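# Place the pail upright inside the drip tray

## Task

Put the pail in the drip tray standing upright, with all of its base resting on the tray floor. Release it only once it is no more than about a finger's width above that floor. At the end the robot must not be touching the pail or holding the tray, and the result must stay in place without the robot's help.

## Robot and tools

Robot: one six-joint arm with a two-finger parallel gripper. Joint order, base to hand: waist, shoulder, elbow, forearm roll, wrist pitch, wrist roll. The fingers point along the gripper's +z axis and close along its y axis. The reported hand position is the point between the pads when closed; closed fingertips extend about 33 mm past it, open ones about 9 mm. Closing pushes the tips roughly 24 mm farther out, so leave that clearance above a surface when gripping.

Scene frame: origin on the table top under the arm base, +z up, +y to the left when facing along +x. The base may be tilted. State lines give end_effector_position (m), end_effector_quat_wxyz, and velocities (m/s, rad/s) in this frame. The printed position may be off, more so at long reach.

The row (used by execute_actions and move): 9 numbers, each in [-1, 1], for the single arm: dx, dy, dz, rx, ry, rz, position, force_limit, speed. The first six are an offset of the gripper from its measured pose at the start of the action (for a call's first action, the last pose any result reported), expressed in the gripper's own axes, not the scene frame. Scale: 1.0 = 0.6 m for dx, dy, dz and 180 degrees for rx, ry, rz, which together form one rotation vector. Every row in an action is relative to that same start pose, not to the preceding row. Optionally 6 extra numbers from 0 to 1 may follow: per-joint stiffness scales in joint order, which persist until changed.

Finger numbers: position +1 = fully open (140 mm), about -0.8 = pads touching, -1 = close until blocked. force_limit sets squeeze: about 14 N at -1, 60 N at 0, 107 N at +1 (parts up to 40 mm wide). speed sets pad speed: about 30 mm/s at -1, 140 at 0, 250 at +1.

execute_actions(actions): a list of up to 15 actions; each action is a table of up to 15 rows, one row per 1/30 s control step; a short table repeats its last row to fill 15 steps (0.5 s). An empty list just returns state and images. Each step the commanded pose is clipped to within 70 mm and 16 degrees of the measured pose, so large offsets need several actions; after an action the arm goes no further than the last clipped pose. Results include step readings of position; HELD marks a step partly blocked.

move(target, speed, stop_force, blocking): target is one 9-number row as above, an offset from the pose in the latest result that shows one. It drives the gripper in a straight line, turning the short way, over 0.5 to 10 s (longer paths stop early). speed is top speed in m/s, 0.002 to 0.5, default 0.25; turning is capped at twice that in rad/s. Finger numbers are sent at the start. stop_force (20 to 80 N, only after 0.2 s of scene time) ends the path when push against the motion rises by that amount for two steps; the hand then backs to where it was two steps earlier and holds. It is estimated from joint torques, measured along the line to the target, unreliable when the move also rotates, and missing near a stretched arm. Use it slowly; omit it when pulling away from something you press on. blocking=false returns after 0.5 s while the arm continues; it cannot be combined with stop_force, and until the move shows an end you must use wait or stop. The move line reports the ending (done, contact, off_target, moving, held, fault), the limits that acted (paced = pose clipped, held = some steps blocked, after which the arm may surge), and distance to target. The path does not avoid obstacles; the hand lags and can overshoot speed.

wait(seconds): 0 to 10; holds the last command, returns early if a running move ends. stop(): brakes a running move; the fingers keep moving. zoom_image(camera, region): camera is cam_head_left, cam_head_right (504x504) or cam_wrist (616x616); region [x0, y0, x1, y1] in pixels from the top-left, at most 504 by 504. finished_scene(scene): pass the current scene's number to end it for good; the goal must already hold steadily.

Gripping: send position -1 and confirm object_status = 2. Codes: 0 moving, 1 blocked while opening, 2 blocked while closing, 3 reached target or pads met. To squeeze harder while at 2, raise force_limit and change position slightly, e.g. -1 to -0.98. position_measured is in counts: 3 open, 230 pads together, not linear.

Warnings: a 'pose unreachable' line means the clearance check altered or blocked the command (the base mount counts as arm). The arm is stiff: aiming even a little past a firm contact, or moving fast into it, can trigger a fault. A joint torque at its load limit (waist, shoulder 319; elbow 150; forearm roll, wrist pitch, wrist roll 42.3 N m, held weight included) or an external force of 144 N halts the arm for 10 s and drops the rest of the call. Holding loads heats motors; MOTOR HOT warns before an over-temperature brake. Avoid dropping the pail from height, slamming it, hard presses, and knocking anything off the table. Lower the pail gently to the tray floor, open, then lift clear without catching the pail or tray. The simulation keeps running while you compose replies.

Each tool is called in YAML: its name, and indented under it one key for each argument.

## Session

I'll start by reading the current state and camera images.

execute_actions:
  actions: []

Scene clock: 0.00 s.
end_effector_position=(+0.4303, -0.3868, +0.2944) position_measured=3 object_status=3 end_effector_quat_wxyz=(-0.413, +0.347, +0.837, +0.095) end_effector_velocity=(-0.000, -0.000, +0.000) end_effector_angular_velocity=(+0.000, -0.000, -0.000)
Joint positions: [-0.715  0.566  1.461 -0.099  1.989 -1.527]
Joint velocities: [-0.     0.    -0.     0.     0.    -0.001]
Joint torques (N m, as the joint torque sensors report them, + toward a larger angle): no reading
Hand target: +0.430, -0.387, +0.294; -0.413, +0.347, +0.837, +0.095
Joint stiffness scale: [1. 1. 1. 1. 1. 1.]

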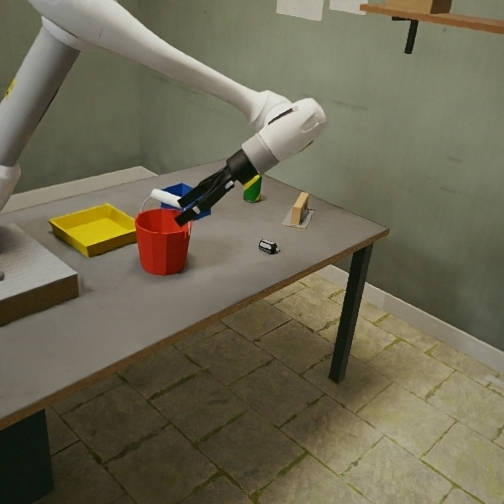

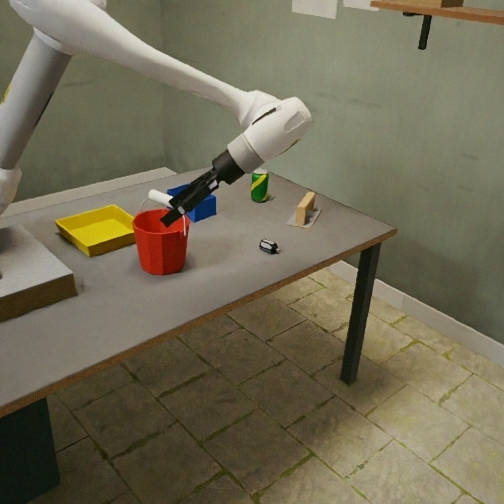

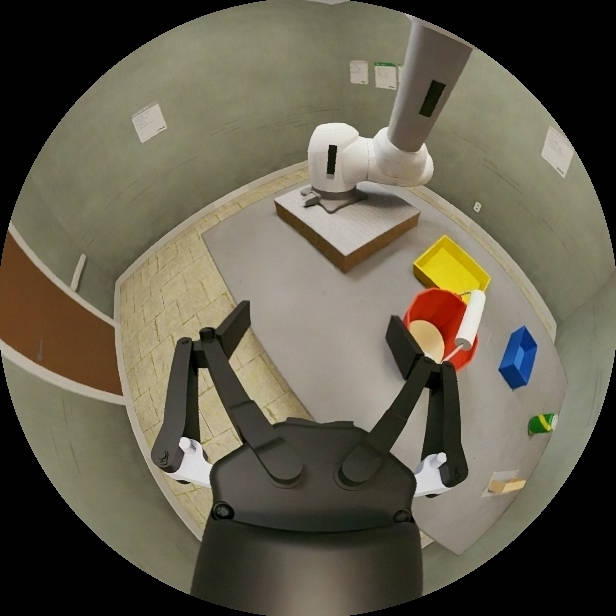

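zoom_image:
  camera: "cam_head_left"
  region: [30, 160, 290, 300]

zoom_image:
  camera: "cam_head_right"
  region: [30, 160, 290, 300]

zoom_image:
  camera: "cam_wrist"
  region: [370, 210, 580, 420]

Region (30, 160, 290, 300) of cam_head_left's 504x504 image, scaled by 1.938, with more detail than that image has; it fills the top 271 rows of this view, and the rest is white.

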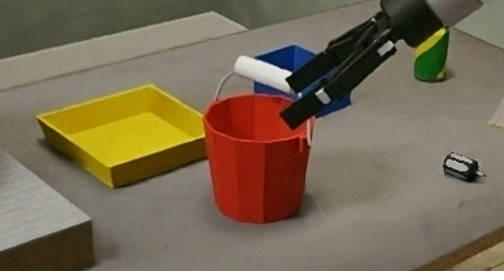

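Region (30, 160, 290, 300) of cam_head_right's 504x504 image, scaled by 1.938, with more detail than that image has; it fills the top 271 rows of this view, and the rest is white.

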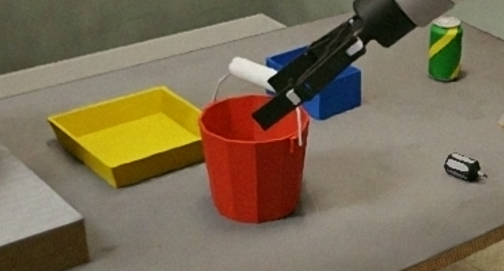

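Region (370, 210, 580, 420) of cam_wrist's 616x616 image, scaled by 2.400, with more detail than that image has.

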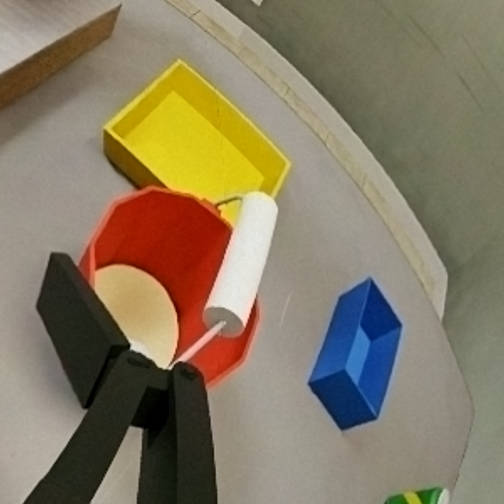

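zoom_image:
  camera: "cam_head_left"
  region: [120, 170, 220, 290]

zoom_image:
  camera: "cam_head_right"
  region: [120, 170, 220, 290]

Region (120, 170, 220, 290) of cam_head_left's 504x504 image, scaled by 4.200, with more detail than that image has.

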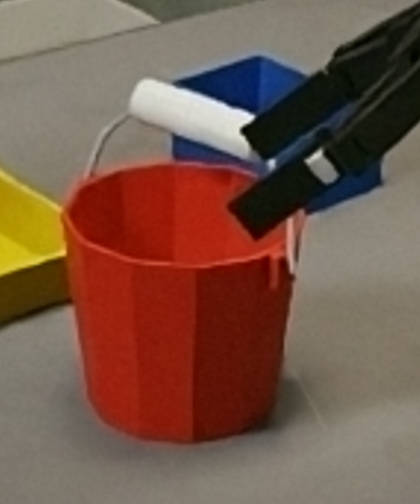

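Region (120, 170, 220, 290) of cam_head_right's 504x504 image, scaled by 4.200, with more detail than that image has.

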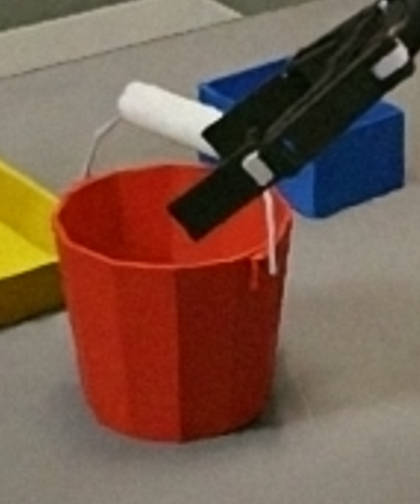

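zoom_image:
  camera: "cam_wrist"
  region: [130, 260, 510, 560]

zoom_image:
  camera: "cam_wrist"
  region: [250, 100, 520, 370]

Region (130, 260, 510, 560) of cam_wrist's 616x616 image, scaled by 1.326, with more detail than that image has; it fills the top 398 rows of this view, and the rest is white.

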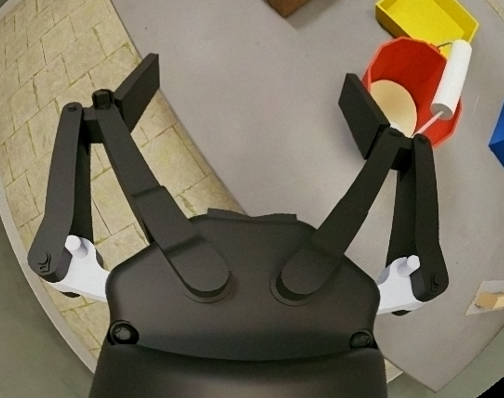

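Region (250, 100, 520, 370) of cam_wrist's 616x616 image, scaled by 1.867, with more detail than that image has.

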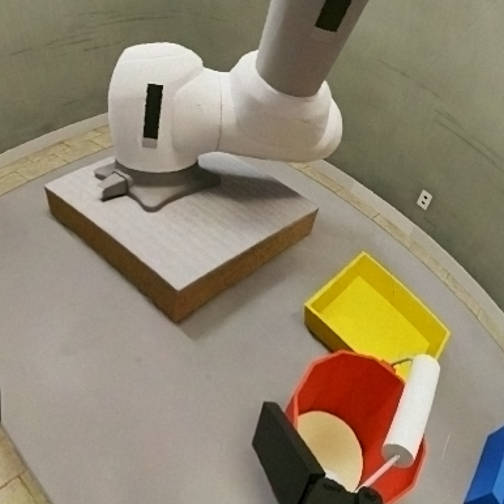

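zoom_image:
  camera: "cam_head_left"
  region: [0, 150, 130, 340]

zoom_image:
  camera: "cam_head_left"
  region: [200, 140, 420, 400]

zoom_image:
  camera: "cam_head_left"
  region: [150, 70, 350, 240]

Region (0, 150, 130, 340) of cam_head_left's 504x504 image, scaled by 2.653, with more detail than that image has; it fills the left 345 columns of this view, and the rest is white.

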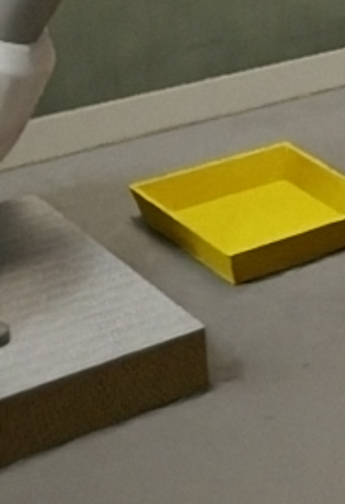

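Region (200, 140, 420, 400) of cam_head_left's 504x504 image, scaled by 1.938, with more detail than that image has; it fills the left 426 columns of this view, and the rest is white.

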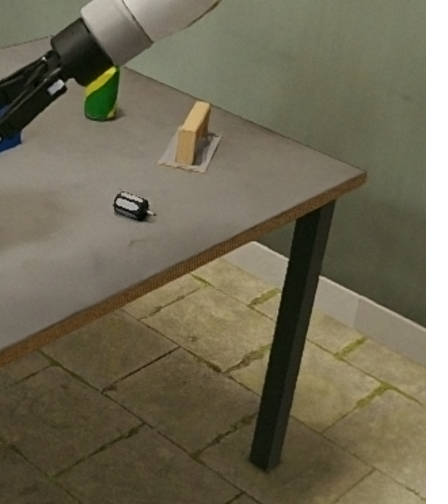

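Region (150, 70, 350, 240) of cam_head_left's 504x504 image, scaled by 2.520, with more detail than that image has; it fills the top 428 rows of this view, and the rest is white.

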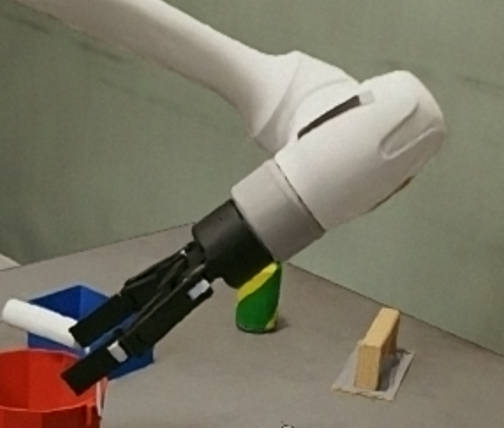

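zoom_image:
  camera: "cam_head_left"
  region: [0, 260, 126, 420]

zoom_image:
  camera: "cam_head_left"
  region: [280, 170, 400, 270]

zoom_image:
  camera: "cam_head_left"
  region: [120, 130, 280, 210]

Region (0, 260, 126, 420) of cam_head_left's 504x504 image, scaled by 3.150, with more detail than that image has; it fills the left 397 columns of this view, and the rest is white.

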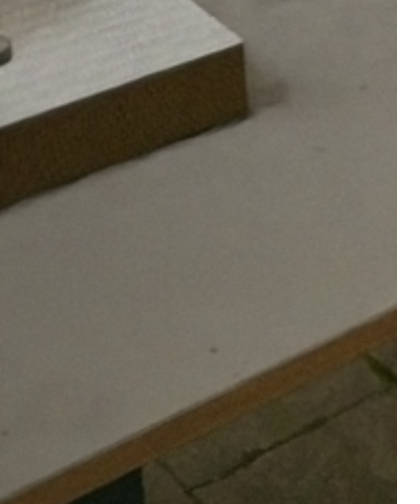

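Region (280, 170, 400, 270) of cam_head_left's 504x504 image, scaled by 4.200, with more detail than that image has.

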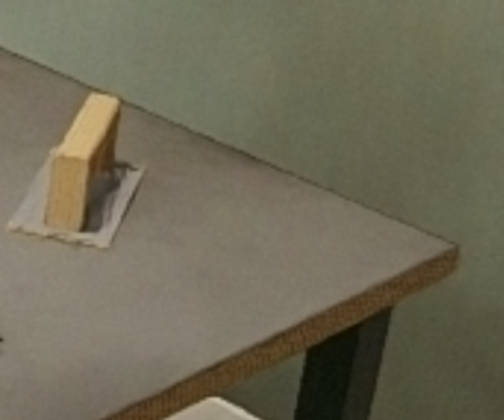

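Region (120, 130, 280, 210) of cam_head_left's 504x504 image, scaled by 3.150, with more detail than that image has.

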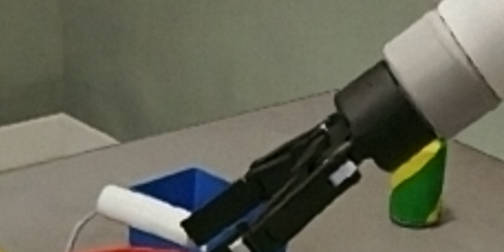

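move:
  target: [0.2101, 0.3873, -0.0515, -0.1285, -0.2518, 0.1816, 1, 0, 0]
  speed: 0.3

Scene clock: 22.53 s.
end_effector_position=(+0.5513, -0.1658, +0.3823) position_measured=3 object_status=3 end_effector_quat_wxyz=(-0.001, +0.643, +0.766, +0.002) end_effector_velocity=(+0.001, -0.000, -0.001) end_effector_angular_velocity=(-0.006, -0.000, -0.007)
Joint positions: [-0.335  0.055  1.756  0.011  1.336 -0.54 ]
Joint velocities: [ 0.004  0.     0.001 -0.006 -0.004  0.012]
Joint torques (N m, as the joint torque sensors report them, + toward a larger angle): [  3.95 -46.79 -42.49   4.68   0.18  -0.21]
Hand target: +0.550, -0.165, +0.381; +0.000, +0.643, +0.766, +0.001
Off the commanded pose: 0.003 m, 0 deg.
Joint stiffness scale: [1. 1. 1. 1. 1. 1.]
move: done

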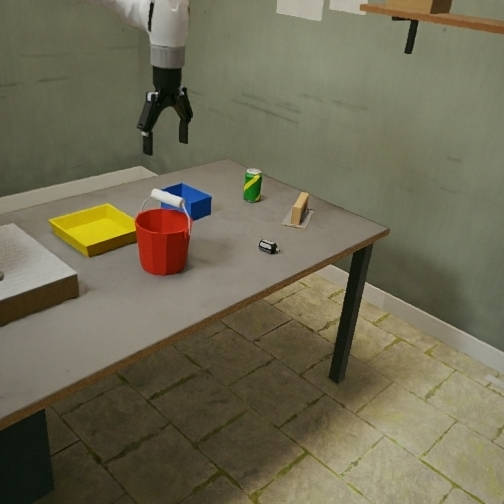

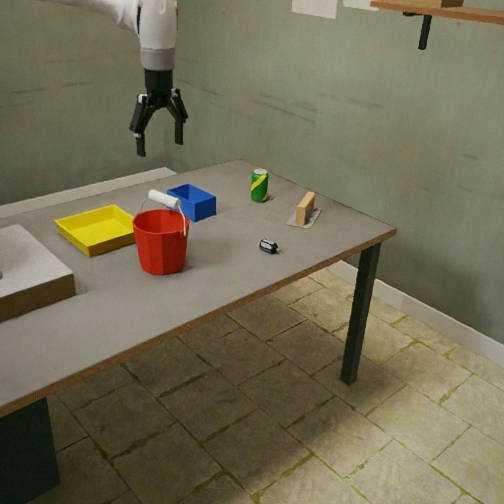

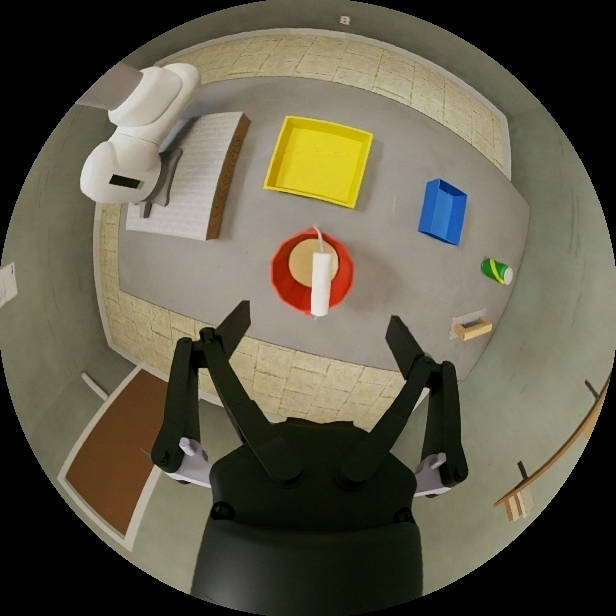

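zoom_image:
  camera: "cam_wrist"
  region: [200, 190, 440, 400]

zoom_image:
  camera: "cam_head_left"
  region: [100, 60, 240, 290]

zoom_image:
  camera: "cam_head_right"
  region: [100, 60, 240, 290]

Region (200, 190, 440, 400) of cam_wrist's 616x616 image, scaled by 2.100, with more detail than that image has; it fills the top 441 rows of this view, and the rest is white.

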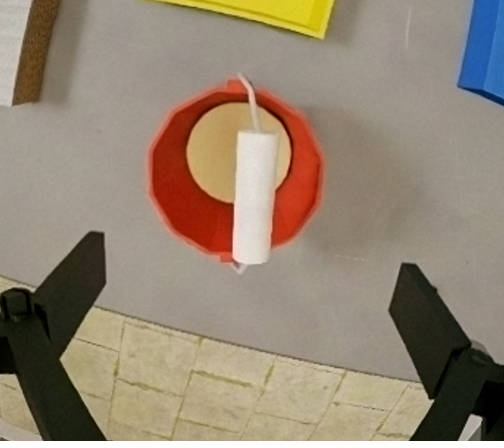

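Region (100, 60, 240, 290) of cam_head_left's 504x504 image, scaled by 2.191, with more detail than that image has; it fills the left 307 columns of this view, and the rest is white.

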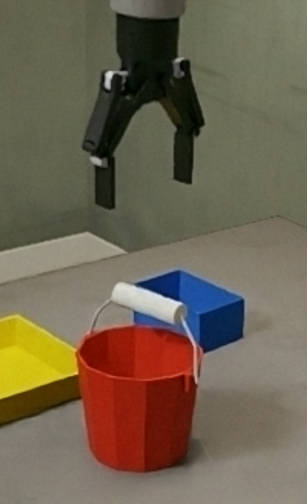

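Region (100, 60, 240, 290) of cam_head_right's 504x504 image, scaled by 2.191, with more detail than that image has; it fills the left 307 columns of this view, and the rest is white.

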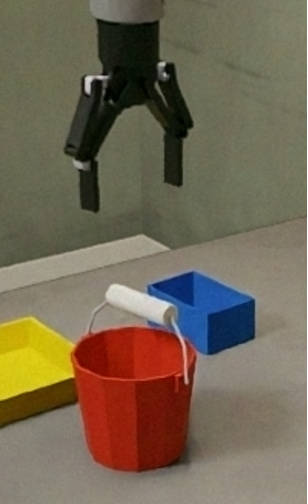

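move:
  target: [-0.0282, -0.0342, 0.2572, 0, 0, -0.0165, 0.8, -0.5, 0]
  speed: 0.2

Scene clock: 31.77 s.
end_effector_position=(+0.5362, -0.1853, +0.2320) position_measured=28 object_status=3 end_effector_quat_wxyz=(+0.001, +0.622, +0.783, +0.002) end_effector_velocity=(+0.001, -0.001, -0.000) end_effector_angular_velocity=(-0.002, -0.005, +0.000)
Joint positions: [-0.374  0.133  1.959  0.011  1.051 -0.633]
Joint velocities: [-0.001  0.    -0.    -0.    -0.005 -0.001]
Joint torques (N m, as the joint torque sensors report them, + toward a larger angle): [  1.24 -50.25 -37.31   3.91  -0.08  -0.23]
Hand target: +0.534, -0.185, +0.228; -0.001, +0.622, +0.783, +0.002
Off the commanded pose: 0.005 m, 0 deg.
Joint stiffness scale: [1. 1. 1. 1. 1. 1.]
move: off_target

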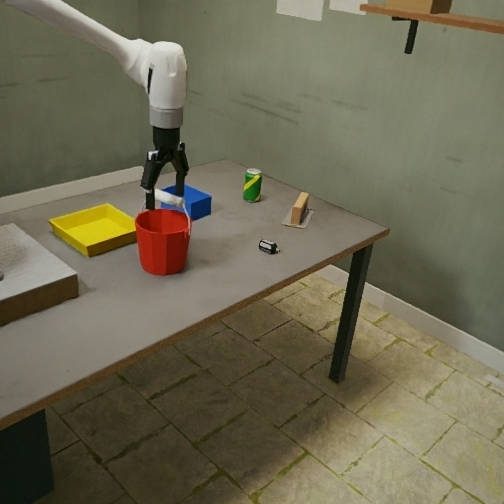

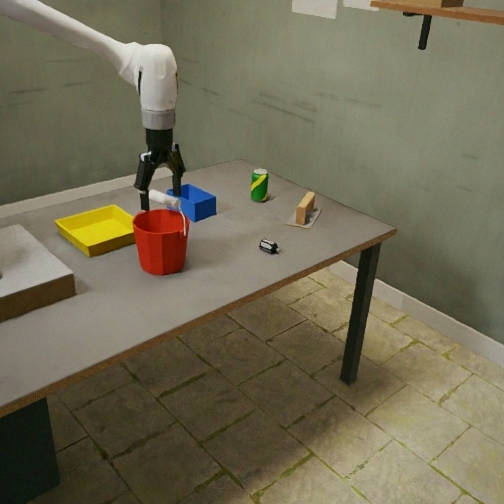

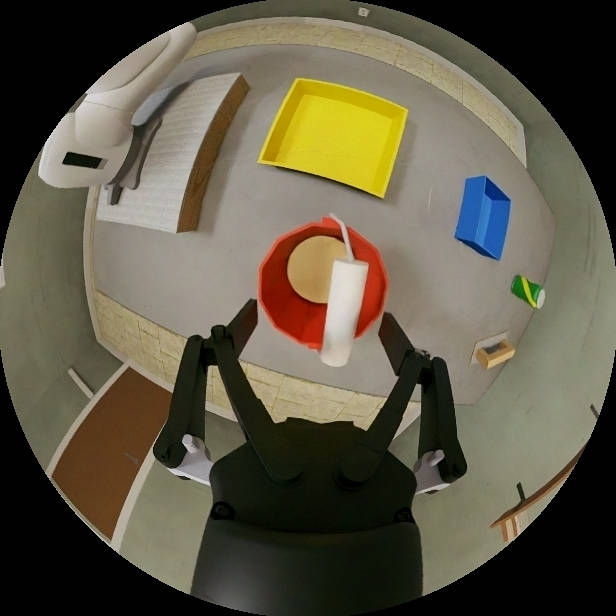

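zoom_image:
  camera: "cam_wrist"
  region: [220, 190, 430, 400]

zoom_image:
  camera: "cam_head_left"
  region: [120, 130, 220, 250]

zoom_image:
  camera: "cam_head_right"
  region: [120, 130, 220, 250]

Region (220, 190, 430, 400) of cam_wrist's 616x616 image, scaled by 2.400, with more detail than that image has.

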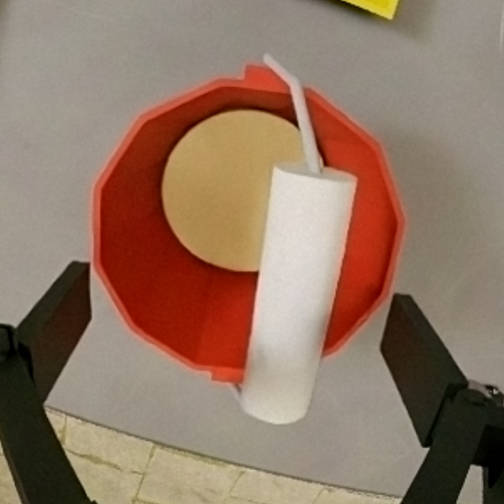

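Region (120, 130, 220, 250) of cam_head_left's 504x504 image, scaled by 4.200, with more detail than that image has.

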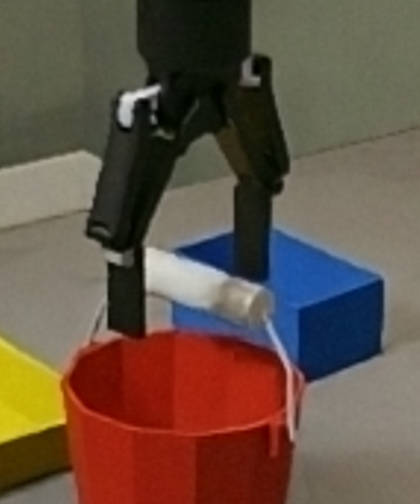

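Region (120, 130, 220, 250) of cam_head_right's 504x504 image, scaled by 4.200, with more detail than that image has.

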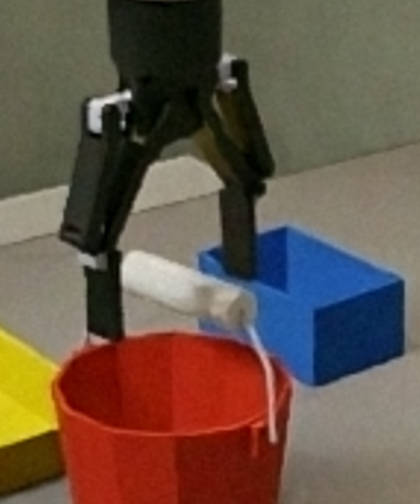

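move:
  target: [0, 0, 0.006, 0, 0, 0, -1, -0.6, -0.3]
  speed: 0.05

Scene clock: 36.07 s.
end_effector_position=(+0.5371, -0.1857, +0.2319) position_measured=185 object_status=2 end_effector_quat_wxyz=(+0.002, +0.622, +0.783, +0.002) end_effector_velocity=(-0.000, -0.000, +0.000) end_effector_angular_velocity=(+0.000, +0.000, -0.001)
Joint positions: [-0.374  0.133  1.959  0.011  1.048 -0.634]
Joint velocities: [-0.    -0.    -0.    -0.     0.     0.001]
Joint torques (N m, as the joint torque sensors report them, + toward a larger angle): [  4.23 -44.85 -35.26   3.52   0.05  -0.21]
Hand target: +0.536, -0.185, +0.228; +0.001, +0.622, +0.783, +0.002
Off the commanded pose: 0.004 m, 0 deg.
Joint stiffness scale: [1. 1. 1. 1. 1. 1.]
move: off_target

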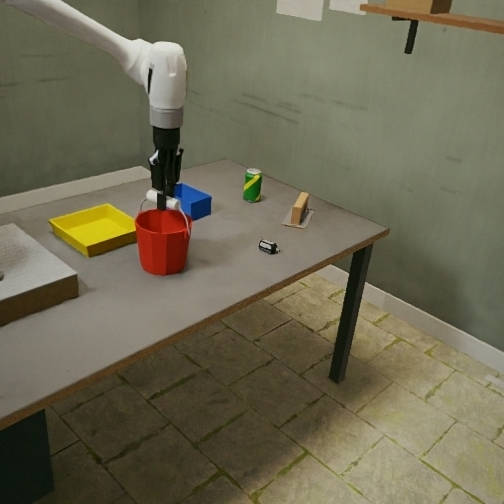

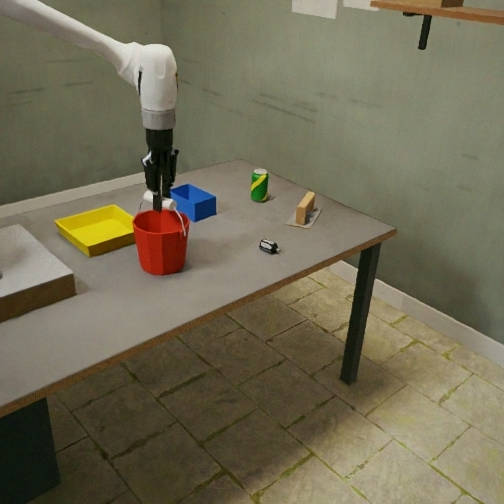

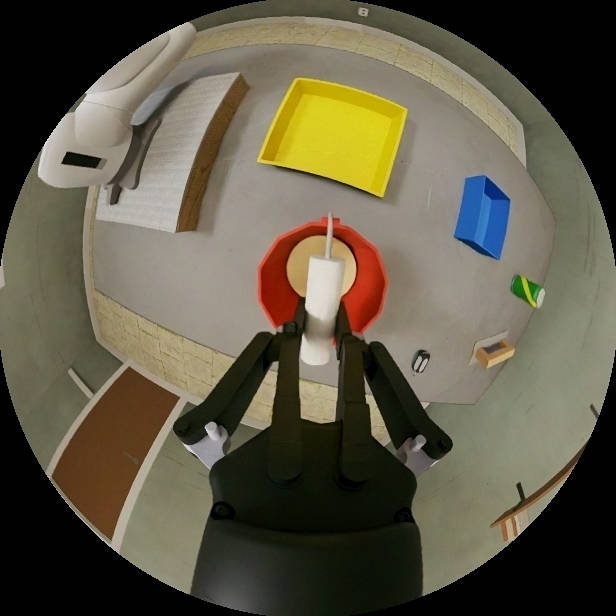

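zoom_image:
  camera: "cam_head_left"
  region: [120, 130, 220, 250]

zoom_image:
  camera: "cam_wrist"
  region: [220, 50, 440, 400]

Region (120, 130, 220, 250) of cam_head_left's 504x504 image, scaled by 4.200, with more detail than that image has.

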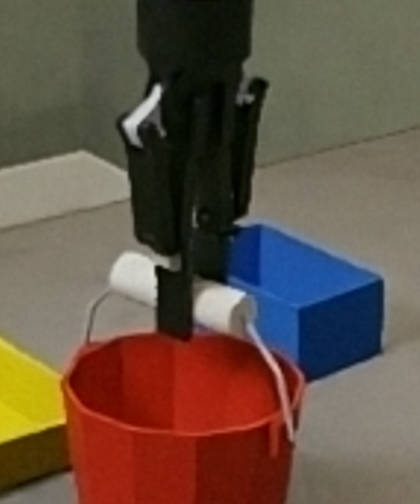

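Region (220, 50, 440, 400) of cam_wrist's 616x616 image, scaled by 1.440, with more detail than that image has; it fills the left 317 columns of this view, and the rest is white.

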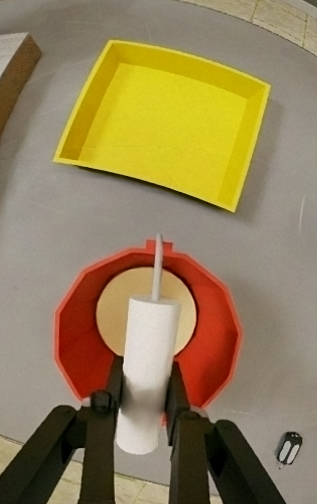

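zoom_image:
  camera: "cam_wrist"
  region: [250, 65, 420, 205]

zoom_image:
  camera: "cam_head_left"
  region: [40, 190, 160, 270]

zoom_image:
  camera: "cam_head_right"
  region: [40, 190, 160, 270]

Region (250, 65, 420, 205) of cam_wrist's 616x616 image, scaled by 2.965, with more detail than that image has; it fills the top 415 rows of this view, and the rest is white.

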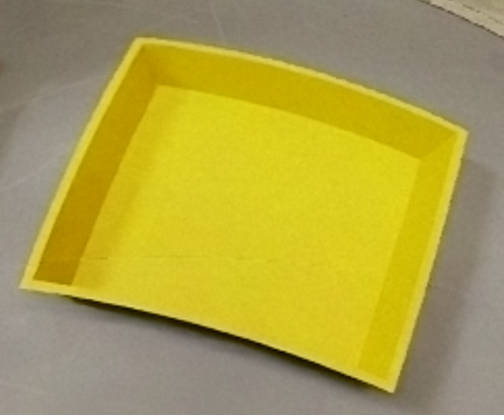

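Region (40, 190, 160, 270) of cam_head_left's 504x504 image, scaled by 4.200, with more detail than that image has.

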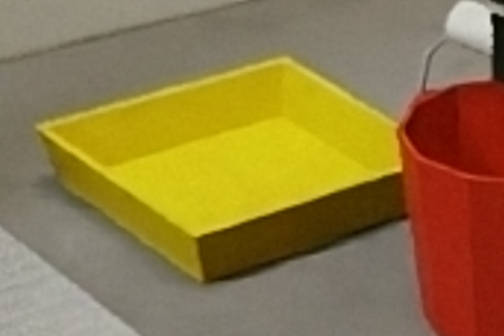

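Region (40, 190, 160, 270) of cam_head_right's 504x504 image, scaled by 4.200, with more detail than that image has.

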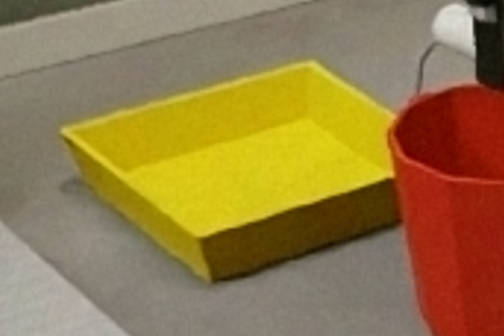

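execute_actions:
  actions:
    - [[0, 0, 0, 0, 0, 0, -0.98, 1, -0.3]]

Scene clock: 41.47 s.
end_effector_position=(+0.5371, -0.1857, +0.2319) position_measured=190 object_status=2 end_effector_quat_wxyz=(+0.002, +0.622, +0.783, +0.002) end_effector_velocity=(-0.000, +0.000, -0.000) end_effector_angular_velocity=(+0.000, +0.000, +0.002)
Joint positions: [-0.374  0.133  1.959  0.011  1.048 -0.634]
Joint velocities: [ 0.     0.    -0.    -0.     0.    -0.001]
Joint torques (N m, as the joint torque sensors report them, + toward a larger angle): [  5.6  -40.61 -29.94   4.29  -0.47  -0.4 ]
Hand target: +0.537, -0.186, +0.232; +0.002, +0.622, +0.783, +0.002
Off the commanded pose: 0.000 m, 0 deg.
Joint stiffness scale: [1. 1. 1. 1. 1. 1.]
Step readings (end_effector_position):
0: (+0.5371, -0.1857, +0.2319)
1: (+0.5371, -0.1857, +0.2319)
2: (+0.5371, -0.1857, +0.2319)
4: (+0.5371, -0.1857, +0.2319)
8: (+0.5371, -0.1857, +0.2319)
15: end_effector_position above

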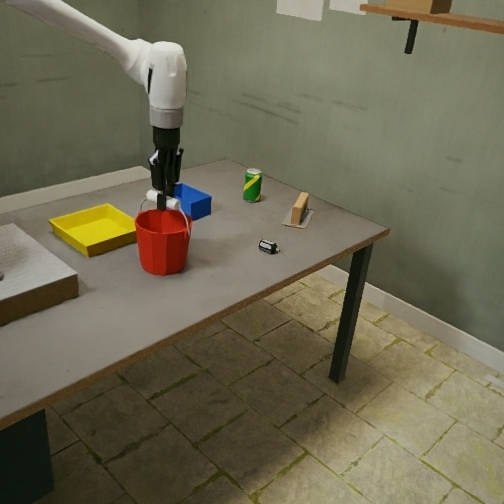

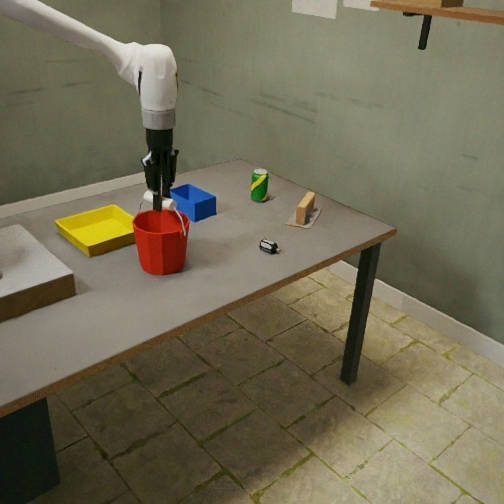

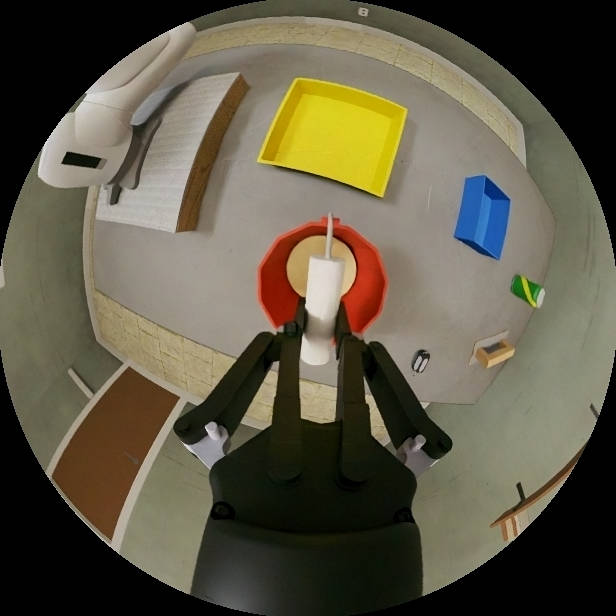

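move:
  target: [0, 0, -0.035, 0, 0, 0, -0.98, 1, -0.3]
  speed: 0.04

Scene clock: 45.53 s.
end_effector_position=(+0.5354, -0.1848, +0.2485) position_measured=190 object_status=2 end_effector_quat_wxyz=(+0.000, +0.622, +0.783, +0.002) end_effector_velocity=(-0.002, +0.000, +0.000) end_effector_angular_velocity=(+0.002, +0.004, -0.002)
Joint positions: [-0.374  0.118  1.942  0.011  1.083 -0.634]
Joint velocities: [-0.001 -0.    -0.    -0.     0.005  0.001]
Joint torques (N m, as the joint torque sensors report them, + toward a larger angle): [  2.79 -54.72 -42.59   4.17  -0.01  -0.34]
Hand target: +0.537, -0.186, +0.253; +0.002, +0.622, +0.783, +0.002
Off the commanded pose: 0.005 m, 0 deg.
Joint stiffness scale: [1. 1. 1. 1. 1. 1.]
move: off_target

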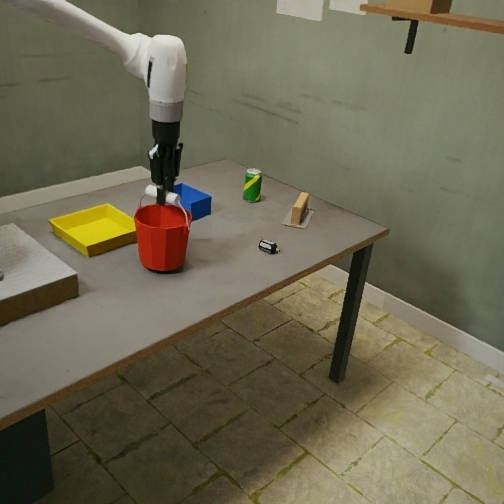

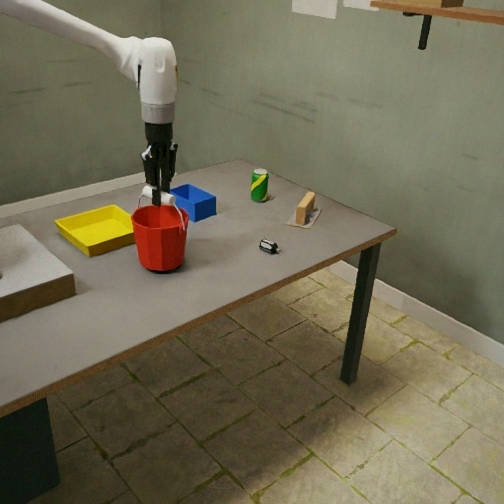

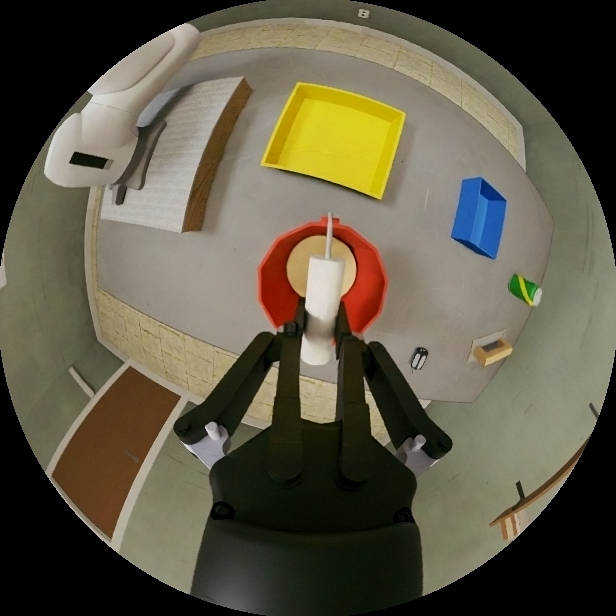

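move:
  target: [0.0862, -0.0023, -0.1025, 0, 0, 0, -0.98, 1, -0.3]
  speed: 0.12

Scene clock: 49.33 s.
end_effector_position=(+0.5207, -0.1355, +0.3058) position_measured=190 object_status=2 end_effector_quat_wxyz=(-0.001, +0.622, +0.783, +0.001) end_effector_velocity=(-0.000, +0.000, -0.000) end_effector_angular_velocity=(+0.000, +0.001, -0.002)
Joint positions: [-0.301  0.034  1.921  0.011  1.192 -0.56 ]
Joint velocities: [ 0.     0.    -0.     0.     0.001  0.002]
Joint torques (N m, as the joint torque sensors report them, + toward a larger angle): [  4.07 -46.05 -45.43   4.4    0.14  -0.33]
Hand target: +0.522, -0.135, +0.310; +0.000, +0.622, +0.783, +0.002
Off the commanded pose: 0.005 m, 0 deg.
Joint stiffness scale: [1. 1. 1. 1. 1. 1.]
move: off_target

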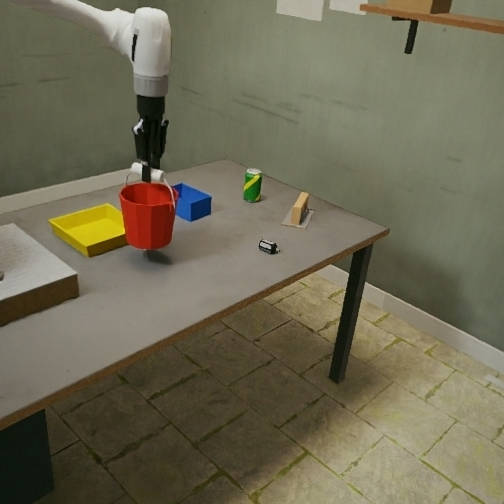

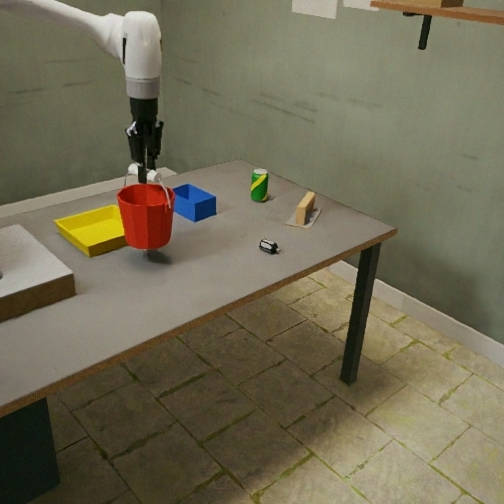

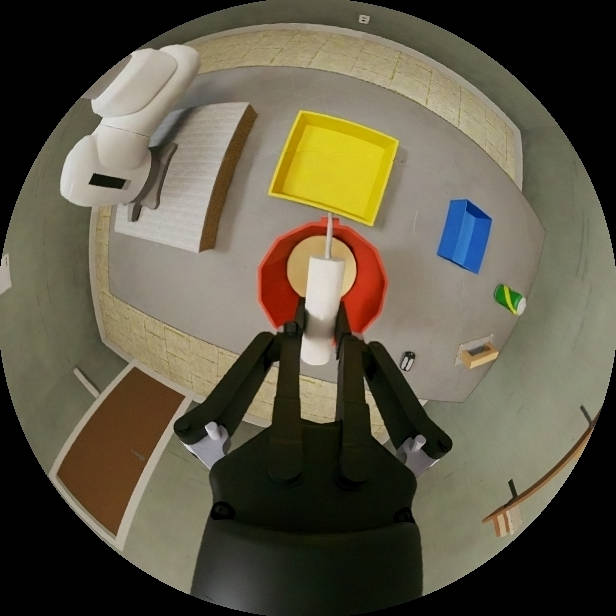

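zoom_image:
  camera: "cam_head_left"
  region: [100, 160, 210, 280]

Region (100, 160, 210, 280) of cam_head_left's 504x504 image, scaled by 4.200, with more detail than that image has; it fills the left 462 columns of this view, and the rest is white.

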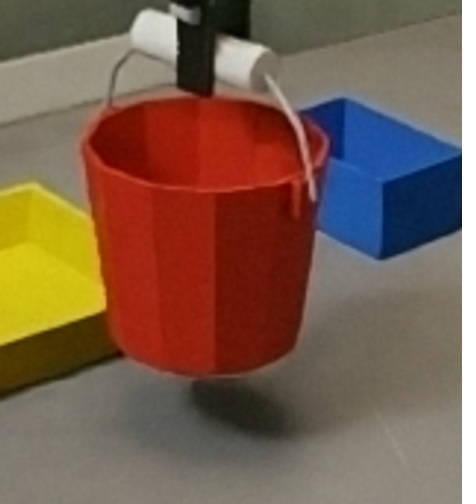

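move:
  target: [0.3965, 0.0278, -0.007, 0, 0, 0, -0.98, 1, -0.3]
  speed: 0.15

Scene clock: 51.93 s.
end_effector_position=(+0.4870, +0.0992, +0.3121) position_measured=190 object_status=2 end_effector_quat_wxyz=(+0.001, +0.621, +0.783, +0.003) end_effector_velocity=(-0.000, +0.001, -0.000) end_effector_angular_velocity=(-0.000, +0.000, -0.001)
Joint positions: [ 0.147 -0.045  1.984  0.012  1.197 -0.113]
Joint velocities: [ 0.001  0.    -0.    -0.    -0.     0.002]
Joint torques (N m, as the joint torque sensors report them, + toward a larger angle): [  4.18 -39.21 -45.12   4.68  -0.13  -0.01]
Hand target: +0.483, +0.100, +0.311; -0.001, +0.622, +0.783, +0.002
Off the commanded pose: 0.004 m, 0 deg.
Joint stiffness scale: [1. 1. 1. 1. 1. 1.]
move: off_target

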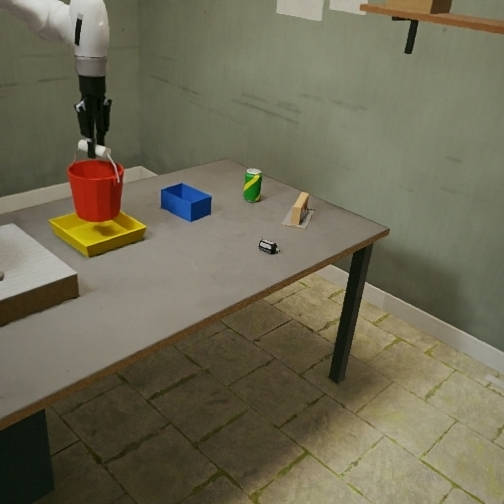

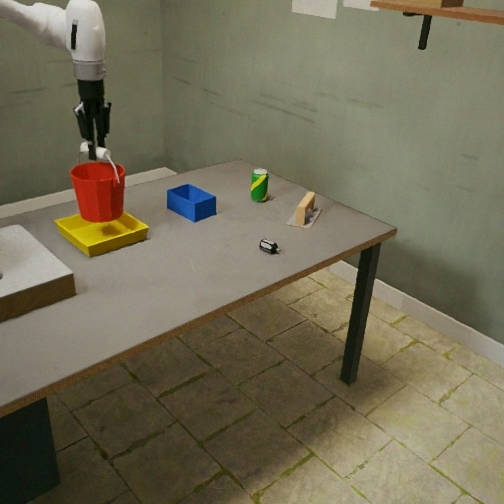

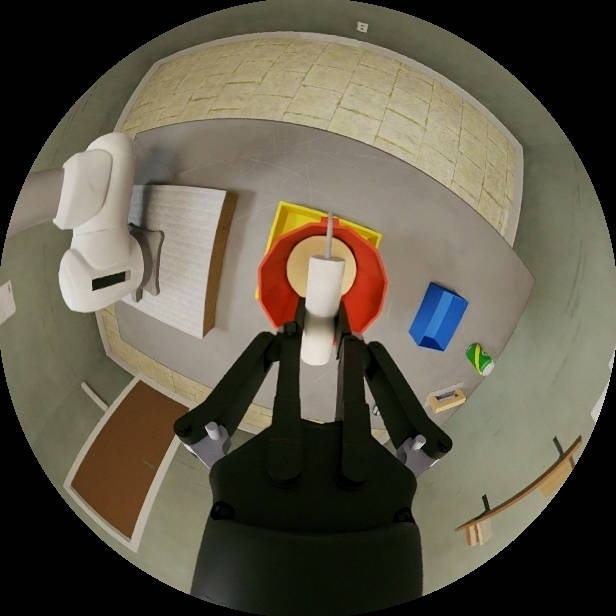

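zoom_image:
  camera: "cam_head_left"
  region: [35, 130, 165, 270]

zoom_image:
  camera: "cam_wrist"
  region: [230, 180, 420, 370]

Region (35, 130, 165, 270) of cam_head_left's 504x504 image, scaled by 3.600, with more detail than that image has; it fills the left 468 columns of this view, and the rest is white.

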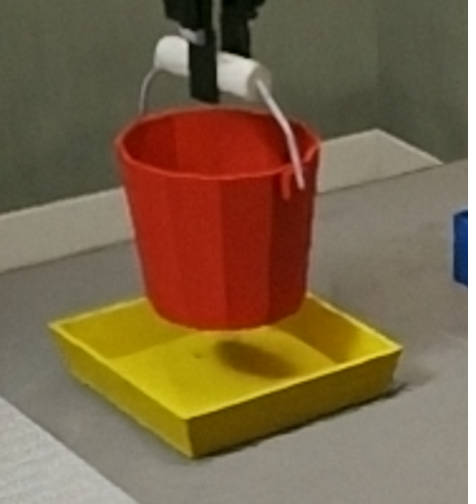

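Region (230, 180, 420, 370) of cam_wrist's 616x616 image, scaled by 2.653, with more detail than that image has.

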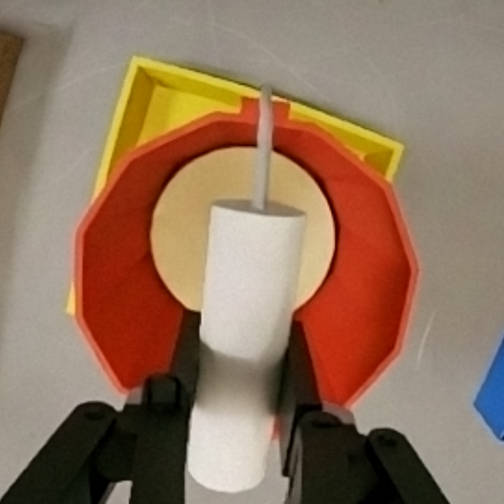

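move:
  target: [0, -0.005, 0.108, 0, 0, 0, -0.98, 1, -0.3]
  speed: 0.08

Scene clock: 55.40 s.
end_effector_position=(+0.4862, +0.0985, +0.2514) position_measured=190 object_status=2 end_effector_quat_wxyz=(+0.003, +0.622, +0.783, +0.004) end_effector_velocity=(+0.001, -0.000, -0.001) end_effector_angular_velocity=(+0.000, -0.004, -0.000)
Joint positions: [ 0.147 -0.004  2.063  0.012  1.073 -0.113]
Joint velocities: [-0.001  0.001  0.001  0.    -0.005 -0.001]
Joint torques (N m, as the joint torque sensors report them, + toward a larger angle): [  3.25 -43.9  -42.87   4.24  -0.15  -0.14]
Hand target: +0.484, +0.099, +0.247; +0.001, +0.621, +0.783, +0.003
Off the commanded pose: 0.005 m, 0 deg.
Joint stiffness scale: [1. 1. 1. 1. 1. 1.]
move: off_target

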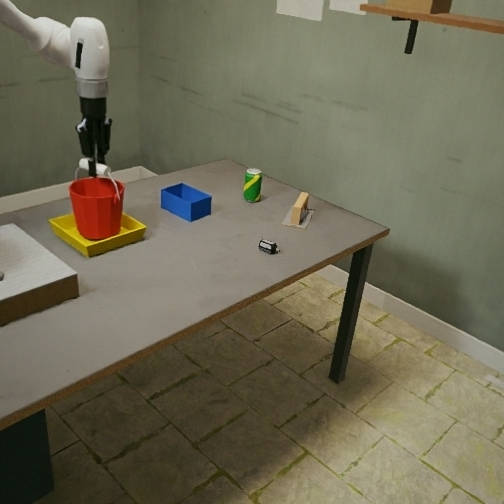

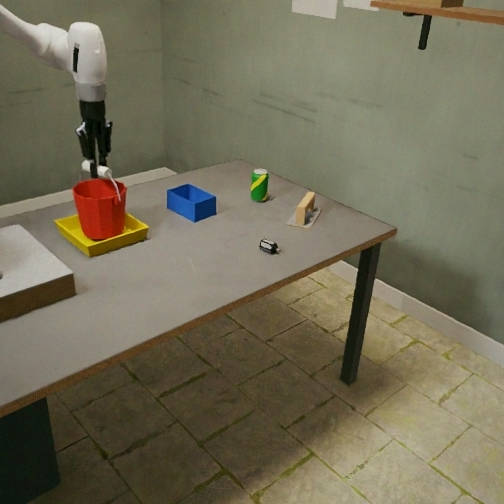

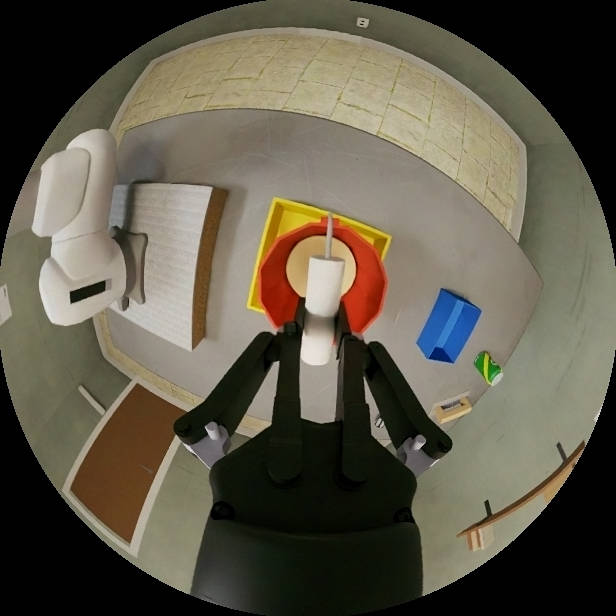

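zoom_image:
  camera: "cam_head_left"
  region: [35, 140, 165, 270]

Region (35, 140, 165, 270) of cam_head_left's 504x504 image, scaled by 3.877, with more detail than that image has.

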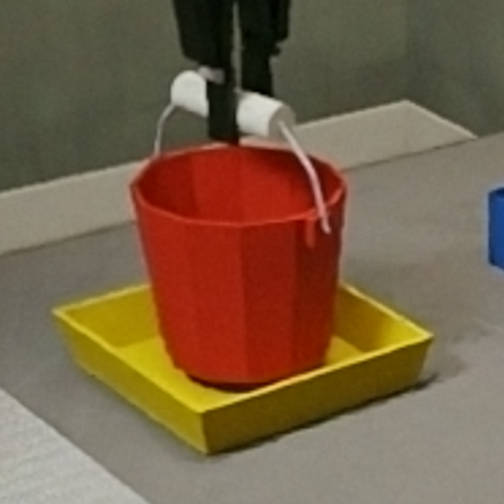

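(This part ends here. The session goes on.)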